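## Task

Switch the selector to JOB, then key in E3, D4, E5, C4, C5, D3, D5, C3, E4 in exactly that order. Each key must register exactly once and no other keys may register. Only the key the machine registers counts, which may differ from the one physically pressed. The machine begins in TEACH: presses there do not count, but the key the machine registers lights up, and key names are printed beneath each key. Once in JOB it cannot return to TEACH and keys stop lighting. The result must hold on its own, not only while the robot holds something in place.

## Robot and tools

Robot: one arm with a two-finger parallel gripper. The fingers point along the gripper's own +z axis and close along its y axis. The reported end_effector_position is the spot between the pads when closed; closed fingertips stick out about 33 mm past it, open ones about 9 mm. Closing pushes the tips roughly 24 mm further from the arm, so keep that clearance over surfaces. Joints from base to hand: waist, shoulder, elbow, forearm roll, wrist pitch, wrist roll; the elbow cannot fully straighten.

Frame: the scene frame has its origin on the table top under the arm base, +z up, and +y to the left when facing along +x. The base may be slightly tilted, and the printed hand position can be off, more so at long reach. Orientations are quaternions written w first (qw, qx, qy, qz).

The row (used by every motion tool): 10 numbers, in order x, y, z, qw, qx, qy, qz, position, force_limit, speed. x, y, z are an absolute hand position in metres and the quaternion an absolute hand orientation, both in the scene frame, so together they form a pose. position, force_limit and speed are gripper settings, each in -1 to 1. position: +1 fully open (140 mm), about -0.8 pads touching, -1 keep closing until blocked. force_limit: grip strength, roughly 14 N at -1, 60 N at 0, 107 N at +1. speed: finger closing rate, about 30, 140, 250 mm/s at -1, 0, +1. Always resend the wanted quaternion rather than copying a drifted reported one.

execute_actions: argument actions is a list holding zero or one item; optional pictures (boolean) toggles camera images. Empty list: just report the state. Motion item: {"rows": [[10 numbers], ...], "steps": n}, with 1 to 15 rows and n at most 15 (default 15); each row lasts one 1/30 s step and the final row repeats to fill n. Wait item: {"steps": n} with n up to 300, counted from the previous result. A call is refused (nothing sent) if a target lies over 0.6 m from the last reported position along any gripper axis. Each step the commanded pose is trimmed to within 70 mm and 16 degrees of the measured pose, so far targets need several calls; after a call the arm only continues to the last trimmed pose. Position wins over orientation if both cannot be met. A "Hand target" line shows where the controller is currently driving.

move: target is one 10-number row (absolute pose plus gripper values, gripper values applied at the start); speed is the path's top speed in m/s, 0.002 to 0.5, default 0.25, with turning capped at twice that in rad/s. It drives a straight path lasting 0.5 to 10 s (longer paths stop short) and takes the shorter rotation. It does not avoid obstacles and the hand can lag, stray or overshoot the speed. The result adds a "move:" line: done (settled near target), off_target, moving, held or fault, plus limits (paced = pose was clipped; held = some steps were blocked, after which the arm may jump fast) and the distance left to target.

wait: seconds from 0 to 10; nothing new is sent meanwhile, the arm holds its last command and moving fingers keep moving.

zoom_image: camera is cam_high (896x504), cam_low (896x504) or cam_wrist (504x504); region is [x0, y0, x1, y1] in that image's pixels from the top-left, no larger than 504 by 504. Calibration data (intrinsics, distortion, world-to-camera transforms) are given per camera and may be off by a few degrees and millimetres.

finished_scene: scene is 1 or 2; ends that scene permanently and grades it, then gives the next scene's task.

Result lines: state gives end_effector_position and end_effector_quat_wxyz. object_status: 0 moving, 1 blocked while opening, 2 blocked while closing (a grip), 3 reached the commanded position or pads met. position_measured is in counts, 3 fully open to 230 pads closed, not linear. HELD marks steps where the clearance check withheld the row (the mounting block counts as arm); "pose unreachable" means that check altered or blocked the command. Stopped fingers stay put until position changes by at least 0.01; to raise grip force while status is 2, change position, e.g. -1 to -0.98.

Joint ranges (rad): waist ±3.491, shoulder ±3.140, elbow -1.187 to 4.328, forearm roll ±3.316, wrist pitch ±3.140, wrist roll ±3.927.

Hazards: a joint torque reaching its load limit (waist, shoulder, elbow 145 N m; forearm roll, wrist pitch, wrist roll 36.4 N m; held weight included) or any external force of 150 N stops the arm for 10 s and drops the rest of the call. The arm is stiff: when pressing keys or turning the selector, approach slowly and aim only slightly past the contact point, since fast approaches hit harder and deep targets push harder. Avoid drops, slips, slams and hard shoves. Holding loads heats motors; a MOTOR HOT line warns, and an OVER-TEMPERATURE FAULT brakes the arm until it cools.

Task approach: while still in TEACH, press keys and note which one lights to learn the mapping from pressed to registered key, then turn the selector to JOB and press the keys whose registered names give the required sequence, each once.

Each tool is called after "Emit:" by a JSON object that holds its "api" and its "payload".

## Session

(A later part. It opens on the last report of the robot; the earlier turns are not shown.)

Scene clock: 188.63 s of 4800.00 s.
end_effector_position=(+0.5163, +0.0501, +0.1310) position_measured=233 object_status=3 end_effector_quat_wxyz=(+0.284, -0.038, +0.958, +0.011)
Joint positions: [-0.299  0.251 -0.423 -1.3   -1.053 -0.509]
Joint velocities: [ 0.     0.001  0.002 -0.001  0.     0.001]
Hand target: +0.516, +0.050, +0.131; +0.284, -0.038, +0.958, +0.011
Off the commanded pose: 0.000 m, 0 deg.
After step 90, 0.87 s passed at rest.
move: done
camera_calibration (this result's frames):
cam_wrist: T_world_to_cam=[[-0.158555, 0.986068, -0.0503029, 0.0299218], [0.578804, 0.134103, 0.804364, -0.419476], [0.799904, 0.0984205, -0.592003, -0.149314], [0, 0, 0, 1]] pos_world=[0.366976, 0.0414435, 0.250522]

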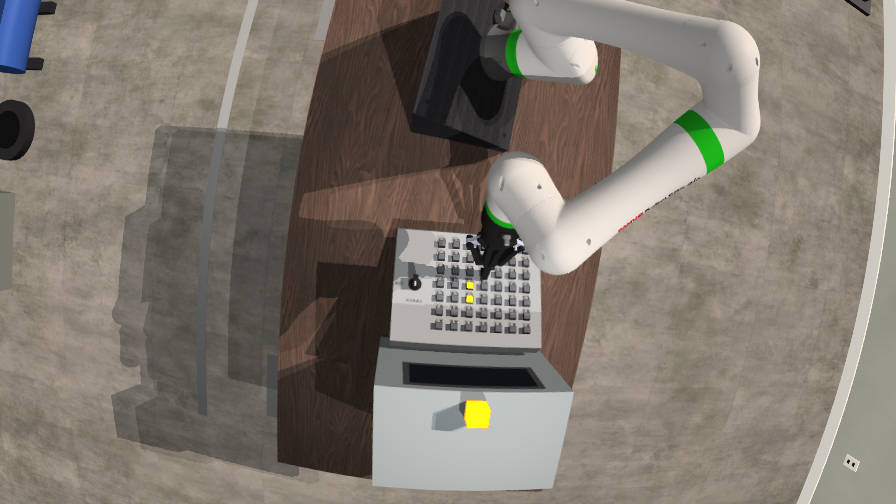

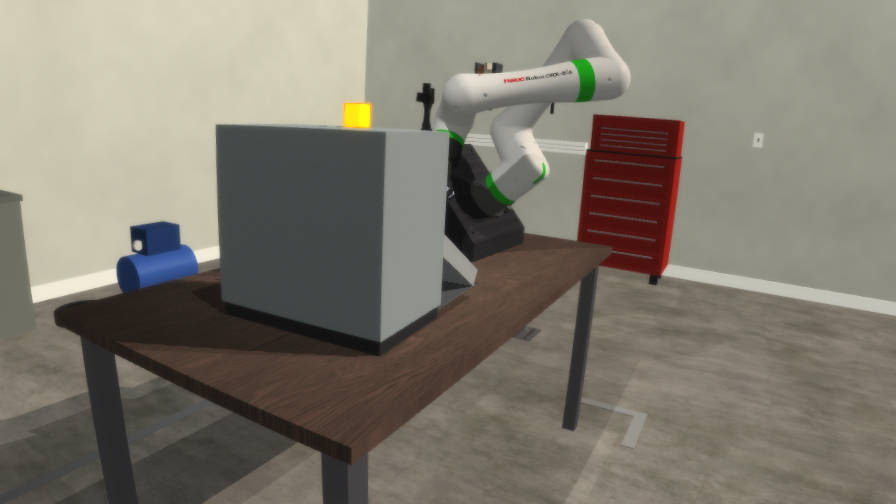

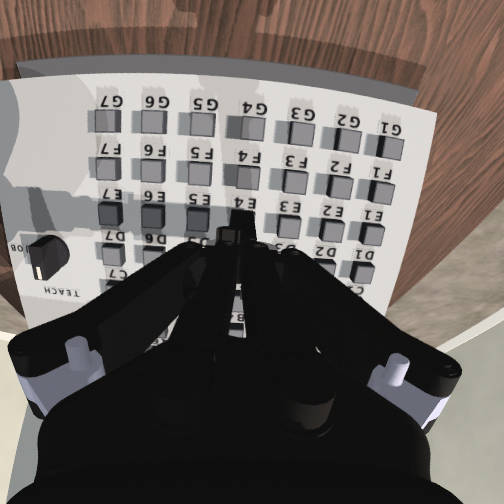

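Emit:
{"api": "move", "payload": {"target": [0.5098,0.0496,0.1410,0.2838,-0.0377,0.958,0.0112,-1,0,0.5], "speed": 0.05}}

Emit:
{"api": "move", "payload": {"target": [0.5070,0.0837,0.1410,0.2838,-0.0377,0.958,0.0112,-1,0,0.5], "speed": 0.1}}

Emit:
{"api": "move", "payload": {"target": [0.5135,0.0842,0.1309,0.2838,-0.0377,0.958,0.0112,-1,0,0.5], "speed": 0.015}}

Scene clock: 202.57 s of 4800.00 s.
end_effector_position=(+0.5098, +0.0496, +0.1409) position_measured=233 object_status=3 end_effector_quat_wxyz=(+0.284, -0.038, +0.958, +0.011)
Joint positions: [-0.321  0.233 -0.428 -1.282 -1.073 -0.519]
Joint velocities: [-0.001 -0.001 -0.001  0.    -0.001  0.   ]
Hand target: +0.510, +0.050, +0.141; +0.284, -0.038, +0.958, +0.011
Off the commanded pose: 0.000 m, 0 deg.
After step 90, 10.20 s passed at rest.
move: done
camera_calibration (this result's frames):
cam_wrist: T_world_to_cam=[[-0.158381, 0.986099, -0.0502478, 0.0298143], [0.578834, 0.133956, 0.804367, -0.423685], [0.799916, 0.0983115, -0.592004, -0.138162], [0, 0, 0, 1]] pos_world=[0.360483, 0.0409383, 0.260504]

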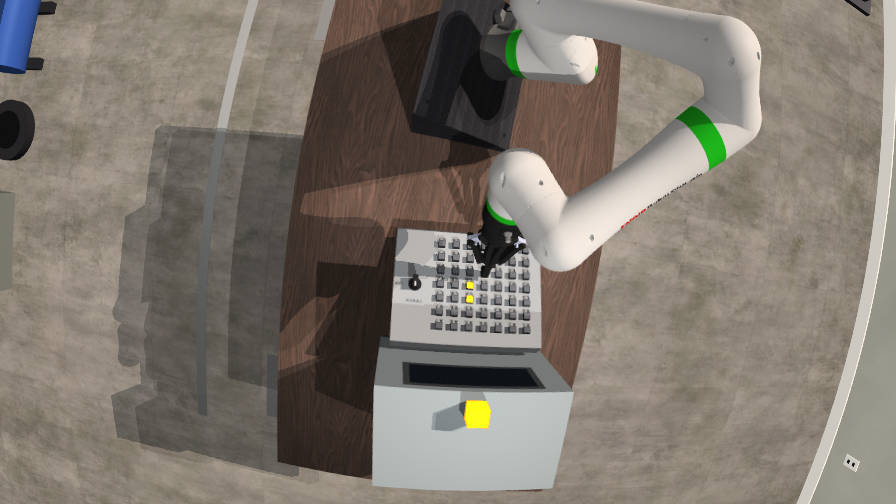

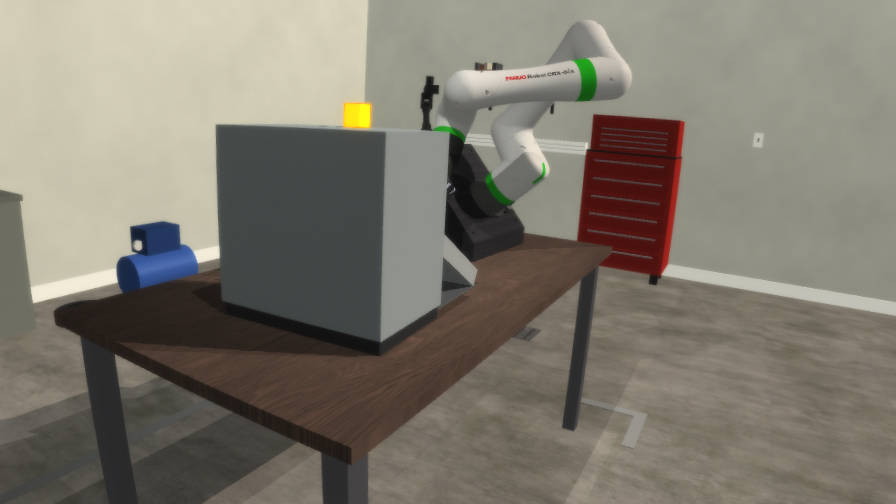

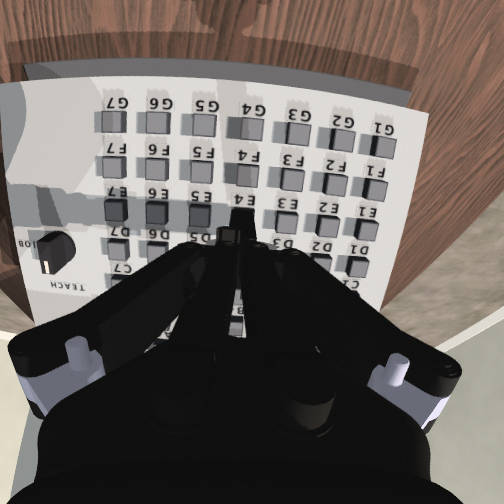

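Scene clock: 203.37 s of 4800.00 s.
end_effector_position=(+0.5071, +0.0837, +0.1410) position_measured=233 object_status=3 end_effector_quat_wxyz=(+0.284, -0.038, +0.958, +0.011)
Joint positions: [-0.265  0.138 -0.457 -1.273 -1.049 -0.606]
Joint velocities: [ 0.002 -0.003  0.     0.     0.001 -0.002]
Hand target: +0.507, +0.084, +0.141; +0.284, -0.038, +0.958, +0.011
Off the commanded pose: 0.000 m, 0 deg.
move: done
camera_calibration (this result's frames):
cam_wrist: T_world_to_cam=[[-0.158477, 0.986089, -0.050141, -0.00418823], [0.578551, 0.133892, 0.804581, -0.426625], [0.800102, 0.0984984, -0.591722, -0.13945], [0, 0, 0, 1]] pos_world=[0.357735, 0.0749874, 0.260529]

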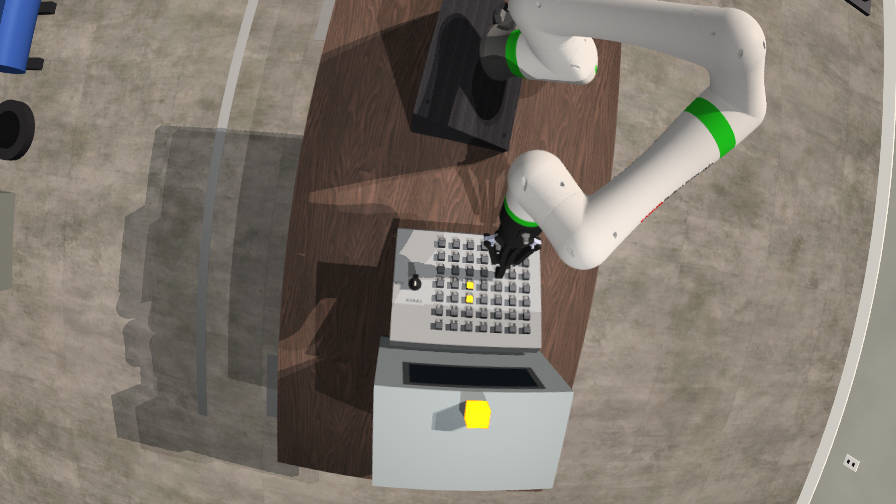

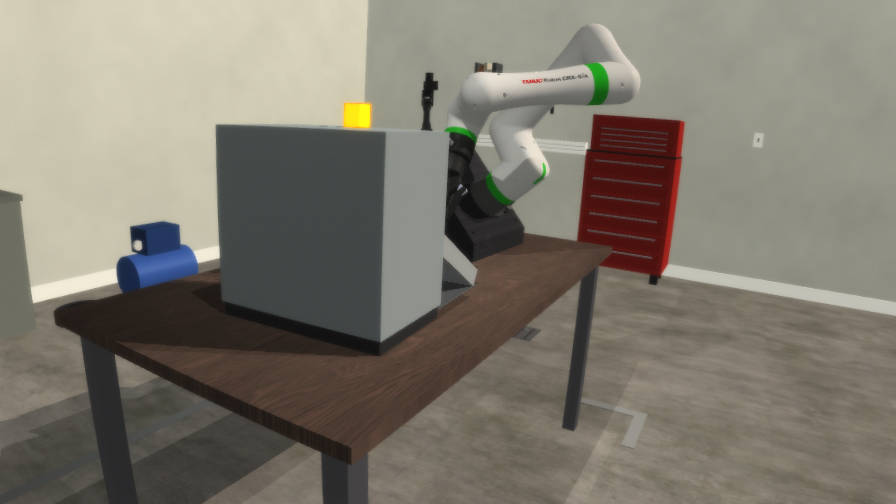

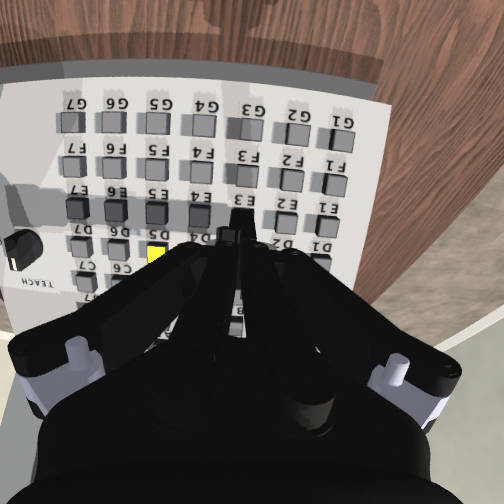

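Scene clock: 204.40 s of 4800.00 s.
end_effector_position=(+0.5135, +0.0842, +0.1310) position_measured=233 object_status=3 end_effector_quat_wxyz=(+0.284, -0.038, +0.958, +0.011)
Joint positions: [-0.242  0.157 -0.452 -1.29  -1.027 -0.596]
Joint velocities: [ 0.001  0.004 -0.    -0.003  0.002 -0.001]
Hand target: +0.514, +0.084, +0.131; +0.284, -0.038, +0.958, +0.011
Off the commanded pose: 0.000 m, 0 deg.
move: done
camera_calibration (this result's frames):
cam_wrist: T_world_to_cam=[[-0.158635, 0.986054, -0.0503321, -0.00409107], [0.578833, 0.134178, 0.804331, -0.422476], [0.799867, 0.0984608, -0.592045, -0.15035], [0, 0, 0, 1]] pos_world=[0.364154, 0.0755245, 0.250591]

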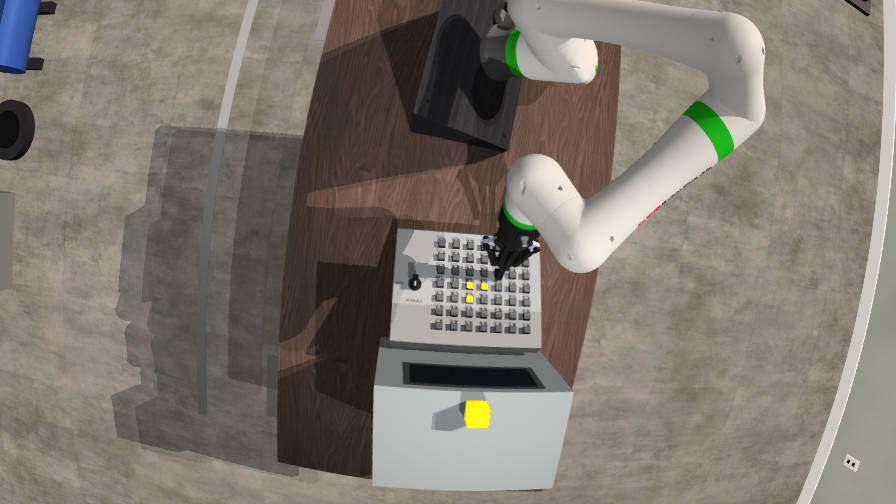

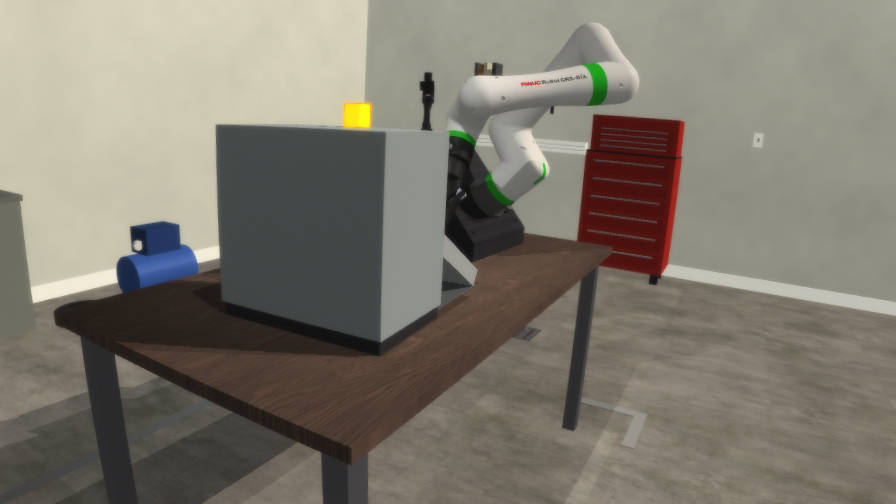

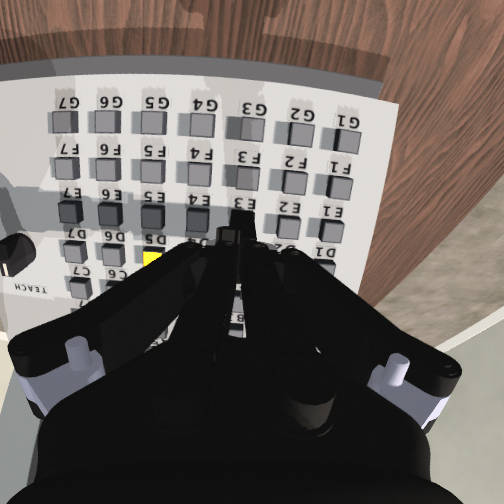

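Emit:
{"api": "move", "payload": {"target": [0.5070,0.0837,0.1410,0.2838,-0.0377,0.958,0.0112,-1,0,0.5], "speed": 0.05}}

Emit:
{"api": "move", "payload": {"target": [0.5042,0.1178,0.1410,0.2838,-0.0377,0.958,0.0112,-1,0,0.5], "speed": 0.1}}

Emit:
{"api": "move", "payload": {"target": [0.5107,0.1183,0.1309,0.2838,-0.0377,0.958,0.0112,-1,0,0.5], "speed": 0.015}}

Emit:
{"api": "move", "payload": {"target": [0.5042,0.1178,0.1410,0.2838,-0.0377,0.958,0.0112,-1,0,0.5], "speed": 0.05}}

Emit:
{"api": "move", "payload": {"target": [0.4755,0.1153,0.1229,0.2838,-0.0377,0.958,0.0112,-1,0,0.5], "speed": 0.1}}

Emit:
{"api": "move", "payload": {"target": [0.4820,0.1158,0.1128,0.2838,-0.0377,0.958,0.0112,-1,0,0.5], "speed": 0.015}}

Scene clock: 214.67 s of 4800.00 s.
end_effector_position=(+0.5070, +0.0837, +0.1409) position_measured=233 object_status=3 end_effector_quat_wxyz=(+0.284, -0.038, +0.958, +0.011)
Joint positions: [-0.264  0.138 -0.457 -1.273 -1.048 -0.607]
Joint velocities: [-0.001 -0.002 -0.001  0.001 -0.001  0.001]
Hand target: +0.507, +0.084, +0.141; +0.284, -0.038, +0.958, +0.011
Off the commanded pose: 0.000 m, 0 deg.
After step 90, 6.53 s passed at rest.
move: done
camera_calibration (this result's frames):
cam_wrist: T_world_to_cam=[[-0.158382, 0.986098, -0.0502499, -0.00425372], [0.578833, 0.133958, 0.804368, -0.426632], [0.799917, 0.0983113, -0.592003, -0.139276], [0, 0, 0, 1]] pos_world=[0.357684, 0.0750379, 0.260504]

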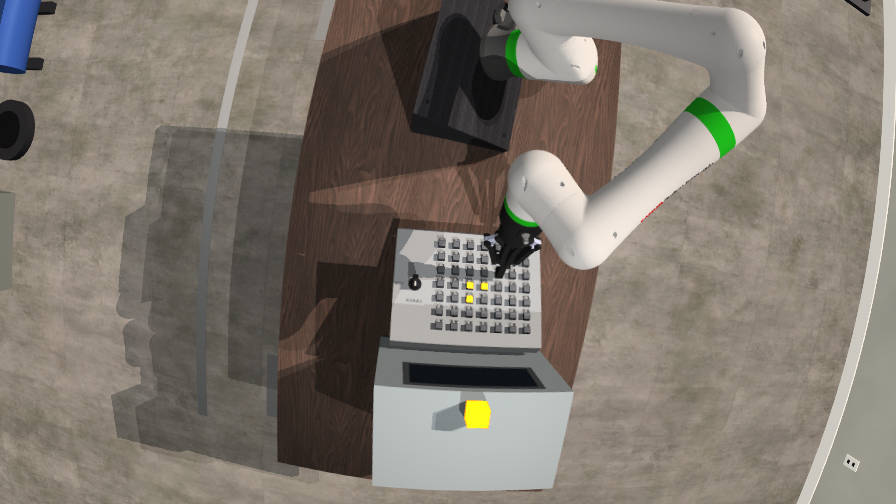

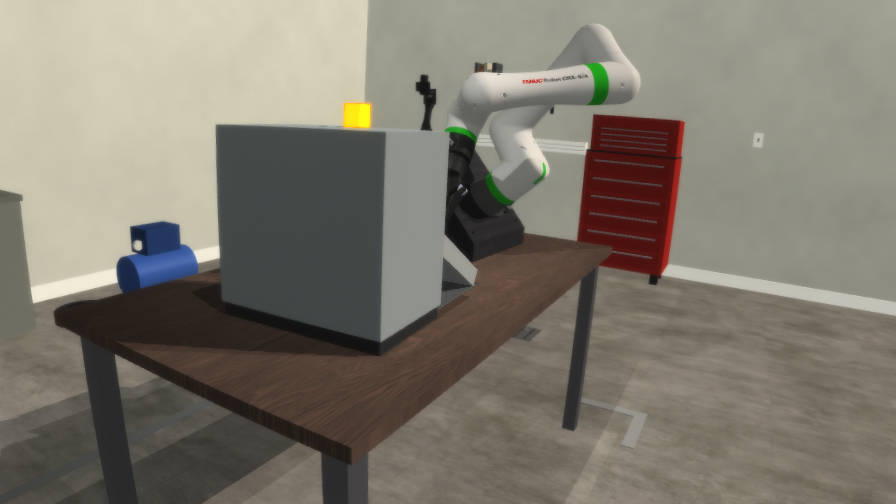

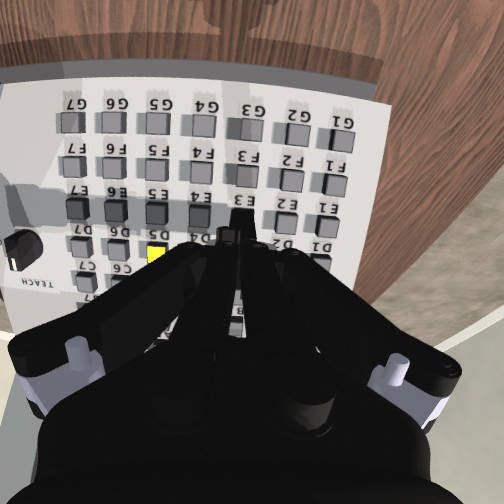

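Scene clock: 215.47 s of 4800.00 s.
end_effector_position=(+0.5043, +0.1178, +0.1410) position_measured=233 object_status=3 end_effector_quat_wxyz=(+0.284, -0.038, +0.958, +0.011)
Joint positions: [-0.2    0.044 -0.479 -1.256 -1.019 -0.705]
Joint velocities: [ 0.003 -0.002 -0.001  0.     0.001 -0.003]
Hand target: +0.504, +0.118, +0.141; +0.284, -0.038, +0.958, +0.011
Off the commanded pose: 0.000 m, 0 deg.
move: done
camera_calibration (this result's frames):
cam_wrist: T_world_to_cam=[[-0.158505, 0.986086, -0.0500987, -0.0382625], [0.578518, 0.133871, 0.804609, -0.429577], [0.80012, 0.0985515, -0.591688, -0.140591], [0, 0, 0, 1]] pos_world=[0.354943, 0.109093, 0.260539]

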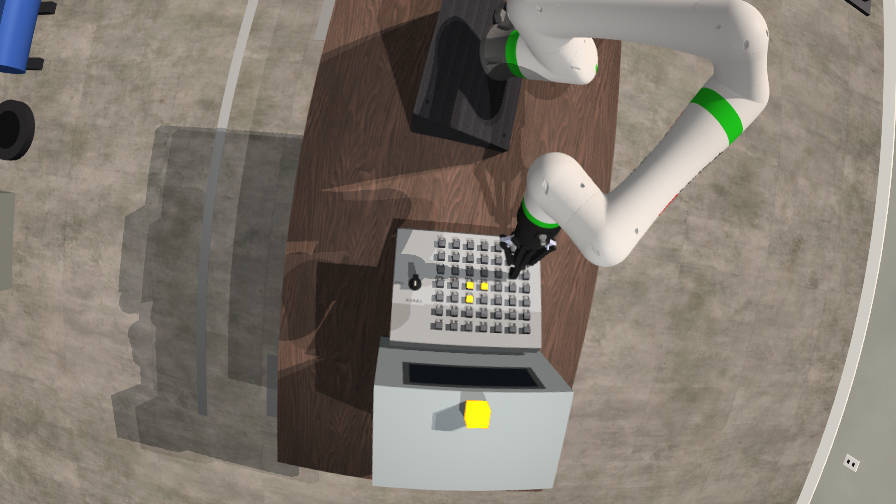

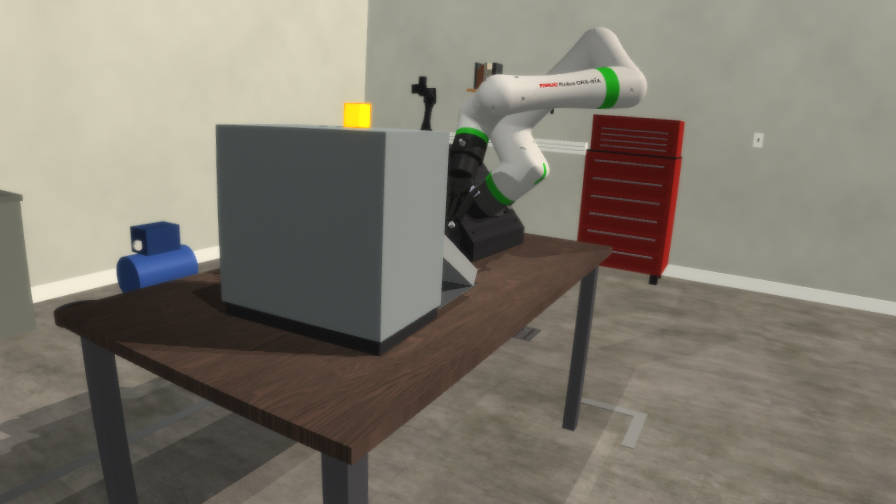

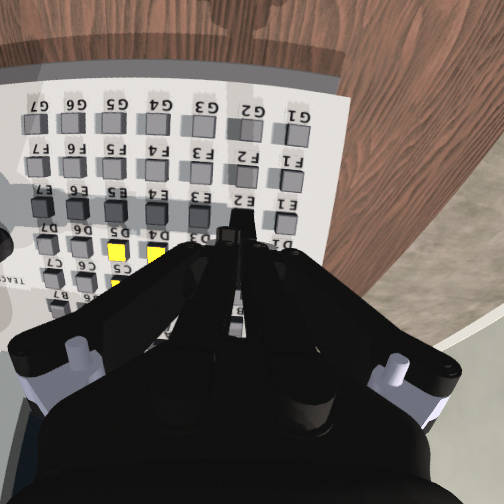

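Scene clock: 216.50 s of 4800.00 s.
end_effector_position=(+0.5107, +0.1183, +0.1310) position_measured=233 object_status=3 end_effector_quat_wxyz=(+0.284, -0.038, +0.958, +0.011)
Joint positions: [-0.178  0.064 -0.474 -1.273 -0.995 -0.695]
Joint velocities: [ 0.002  0.001 -0.002 -0.001  0.002  0.001]
Hand target: +0.511, +0.118, +0.131; +0.284, -0.038, +0.958, +0.011
Off the commanded pose: 0.000 m, 0 deg.
move: done
camera_calibration (this result's frames):
cam_wrist: T_world_to_cam=[[-0.158573, 0.986066, -0.0502856, -0.038194], [0.578835, 0.134103, 0.804342, -0.425406], [0.799878, 0.0984398, -0.592034, -0.151499], [0, 0, 0, 1]] pos_world=[0.361364, 0.109623, 0.250558]

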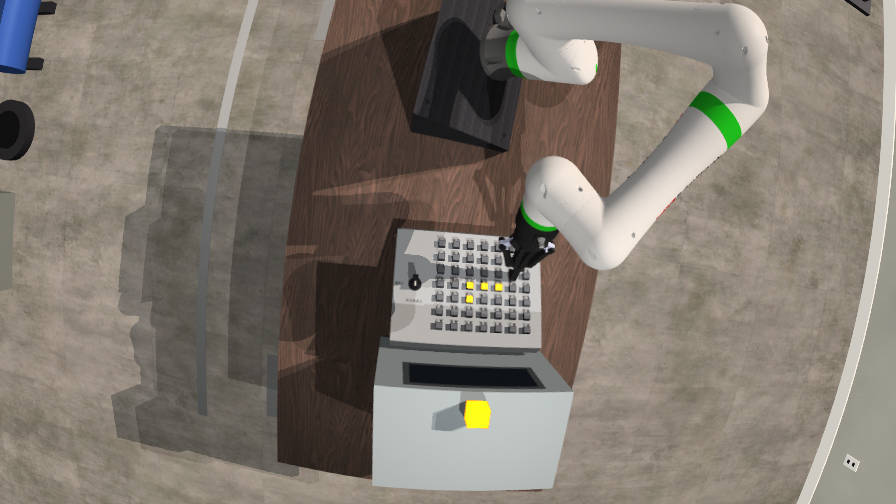

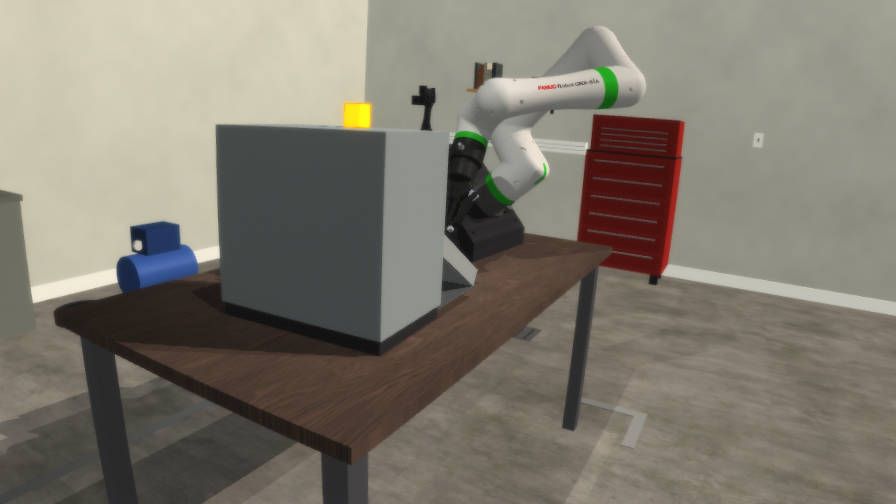

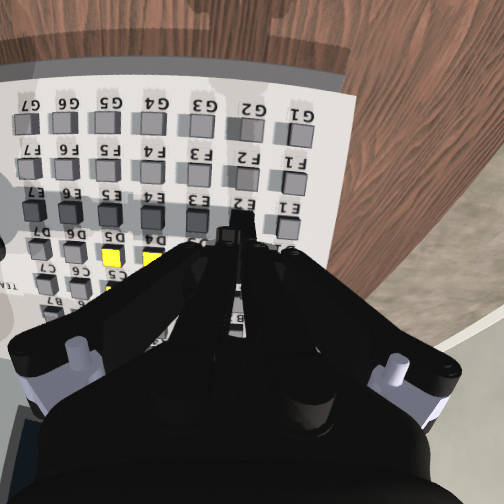

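Scene clock: 217.23 s of 4800.00 s.
end_effector_position=(+0.5042, +0.1178, +0.1409) position_measured=233 object_status=3 end_effector_quat_wxyz=(+0.284, -0.038, +0.958, +0.011)
Joint positions: [-0.2    0.043 -0.479 -1.256 -1.018 -0.706]
Joint velocities: [-0.003 -0.001  0.     0.001 -0.001 -0.001]
Hand target: +0.504, +0.118, +0.141; +0.284, -0.038, +0.958, +0.011
Off the commanded pose: 0.000 m, 0 deg.
move: done
camera_calibration (this result's frames):
cam_wrist: T_world_to_cam=[[-0.158383, 0.986098, -0.0502515, -0.0383221], [0.578831, 0.13396, 0.804369, -0.429578], [0.799918, 0.0983111, -0.592002, -0.140389], [0, 0, 0, 1]] pos_world=[0.354883, 0.109137, 0.260503]

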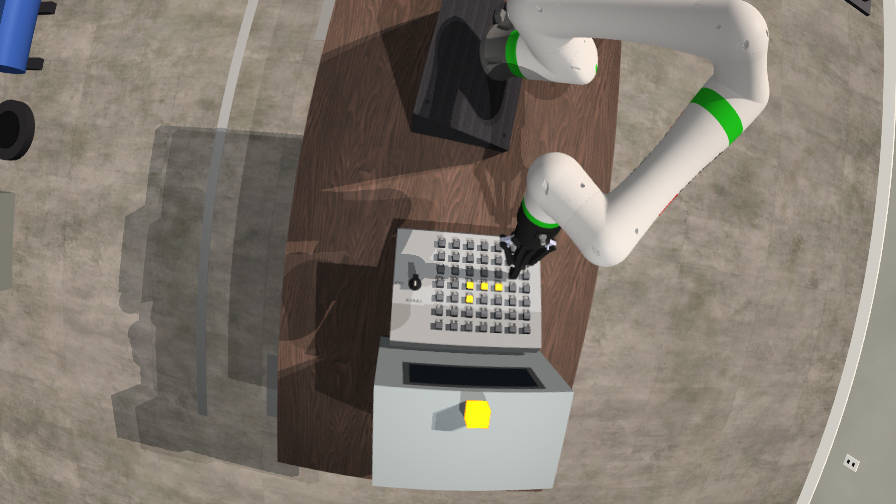

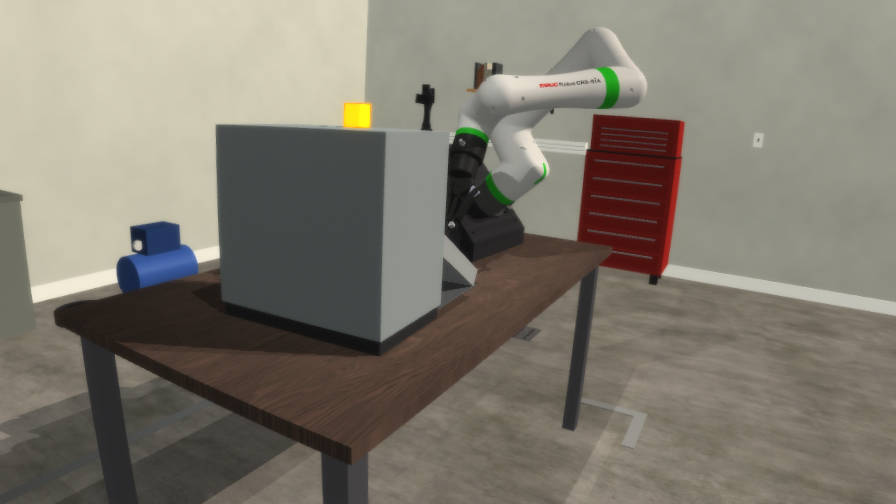

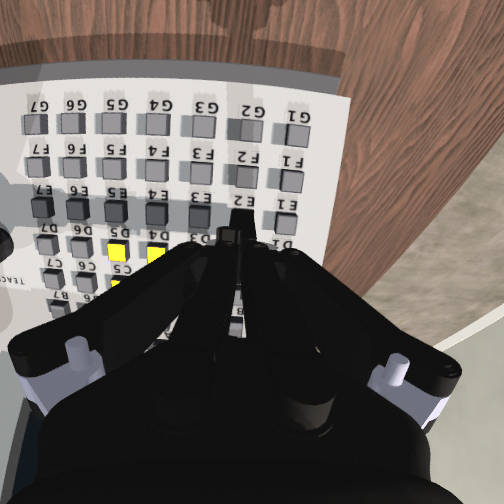

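Scene clock: 218.00 s of 4800.00 s.
end_effector_position=(+0.4755, +0.1153, +0.1228) position_measured=233 object_status=3 end_effector_quat_wxyz=(+0.284, -0.038, +0.958, +0.011)
Joint positions: [-0.203  0.01  -0.561 -1.283 -1.007 -0.651]
Joint velocities: [-0.    -0.001 -0.003 -0.001  0.     0.002]
Hand target: +0.475, +0.115, +0.123; +0.284, -0.038, +0.958, +0.011
Off the commanded pose: 0.000 m, 0 deg.
move: done
camera_calibration (this result's frames):
cam_wrist: T_world_to_cam=[[-0.158438, 0.986089, -0.0502548, -0.041241], [0.578966, 0.134013, 0.804263, -0.398138], [0.799809, 0.0983301, -0.592145, -0.127877], [0, 0, 0, 1]] pos_world=[0.326252, 0.106597, 0.242413]

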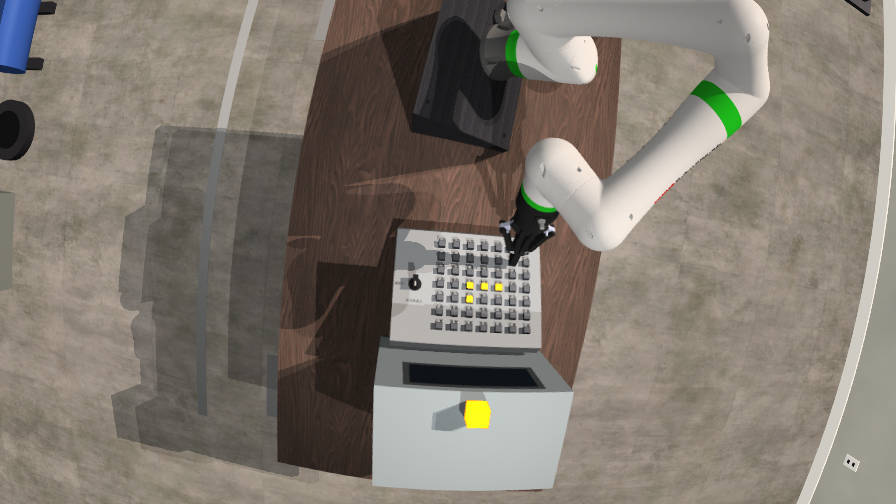

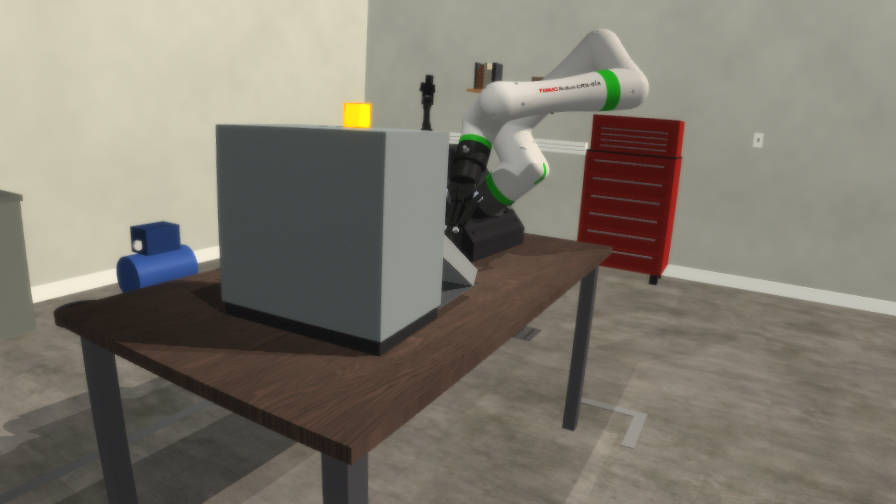

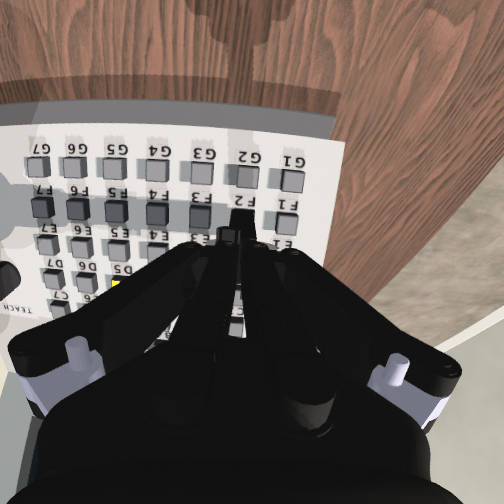

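Scene clock: 219.03 s of 4800.00 s.
end_effector_position=(+0.4820, +0.1158, +0.1129) position_measured=233 object_status=3 end_effector_quat_wxyz=(+0.284, -0.038, +0.958, +0.011)
Joint positions: [-0.18   0.032 -0.555 -1.303 -0.983 -0.638]
Joint velocities: [ 0.002  0.002 -0.001 -0.003  0.002 -0.001]
Hand target: +0.482, +0.116, +0.113; +0.284, -0.038, +0.958, +0.011
Off the commanded pose: 0.000 m, 0 deg.
move: done
camera_calibration (this result's frames):
cam_wrist: T_world_to_cam=[[-0.158677, 0.986046, -0.0503509, -0.04114], [0.578849, 0.134221, 0.804313, -0.393929], [0.799847, 0.0984807, -0.592069, -0.138964], [0, 0, 0, 1]] pos_world=[0.332647, 0.107125, 0.232495]

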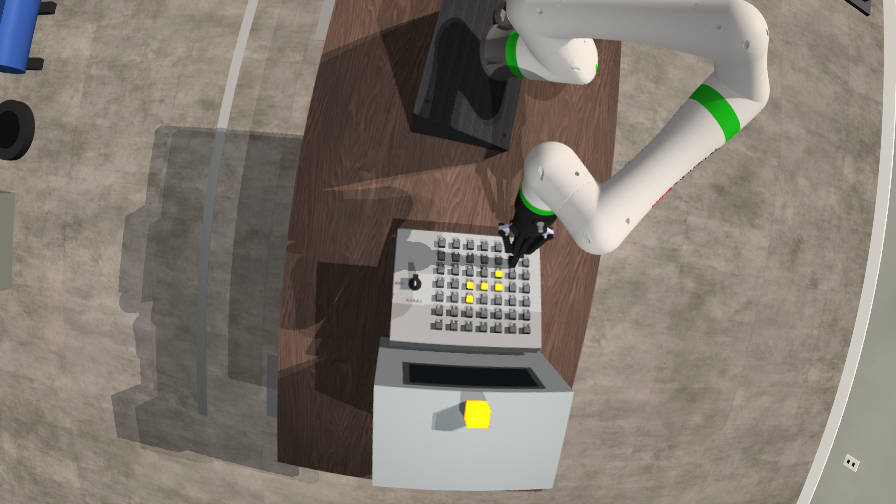

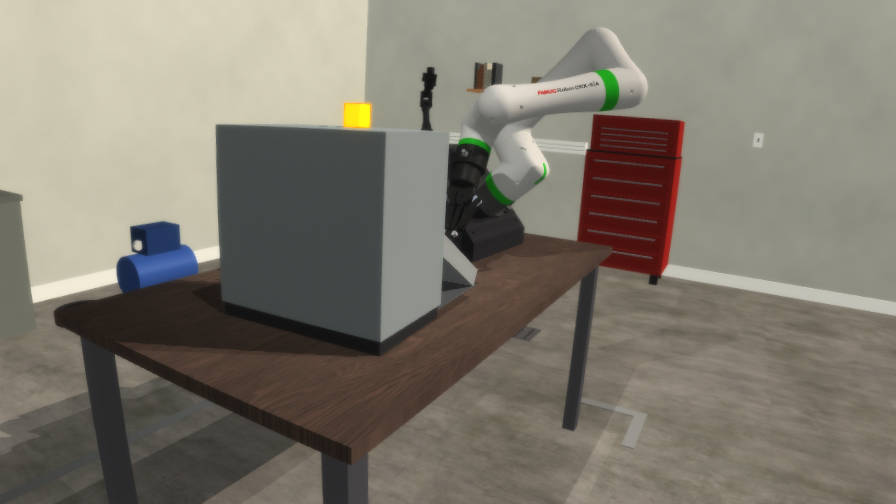

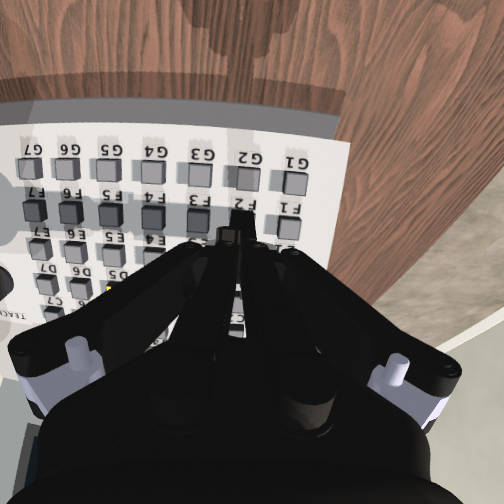

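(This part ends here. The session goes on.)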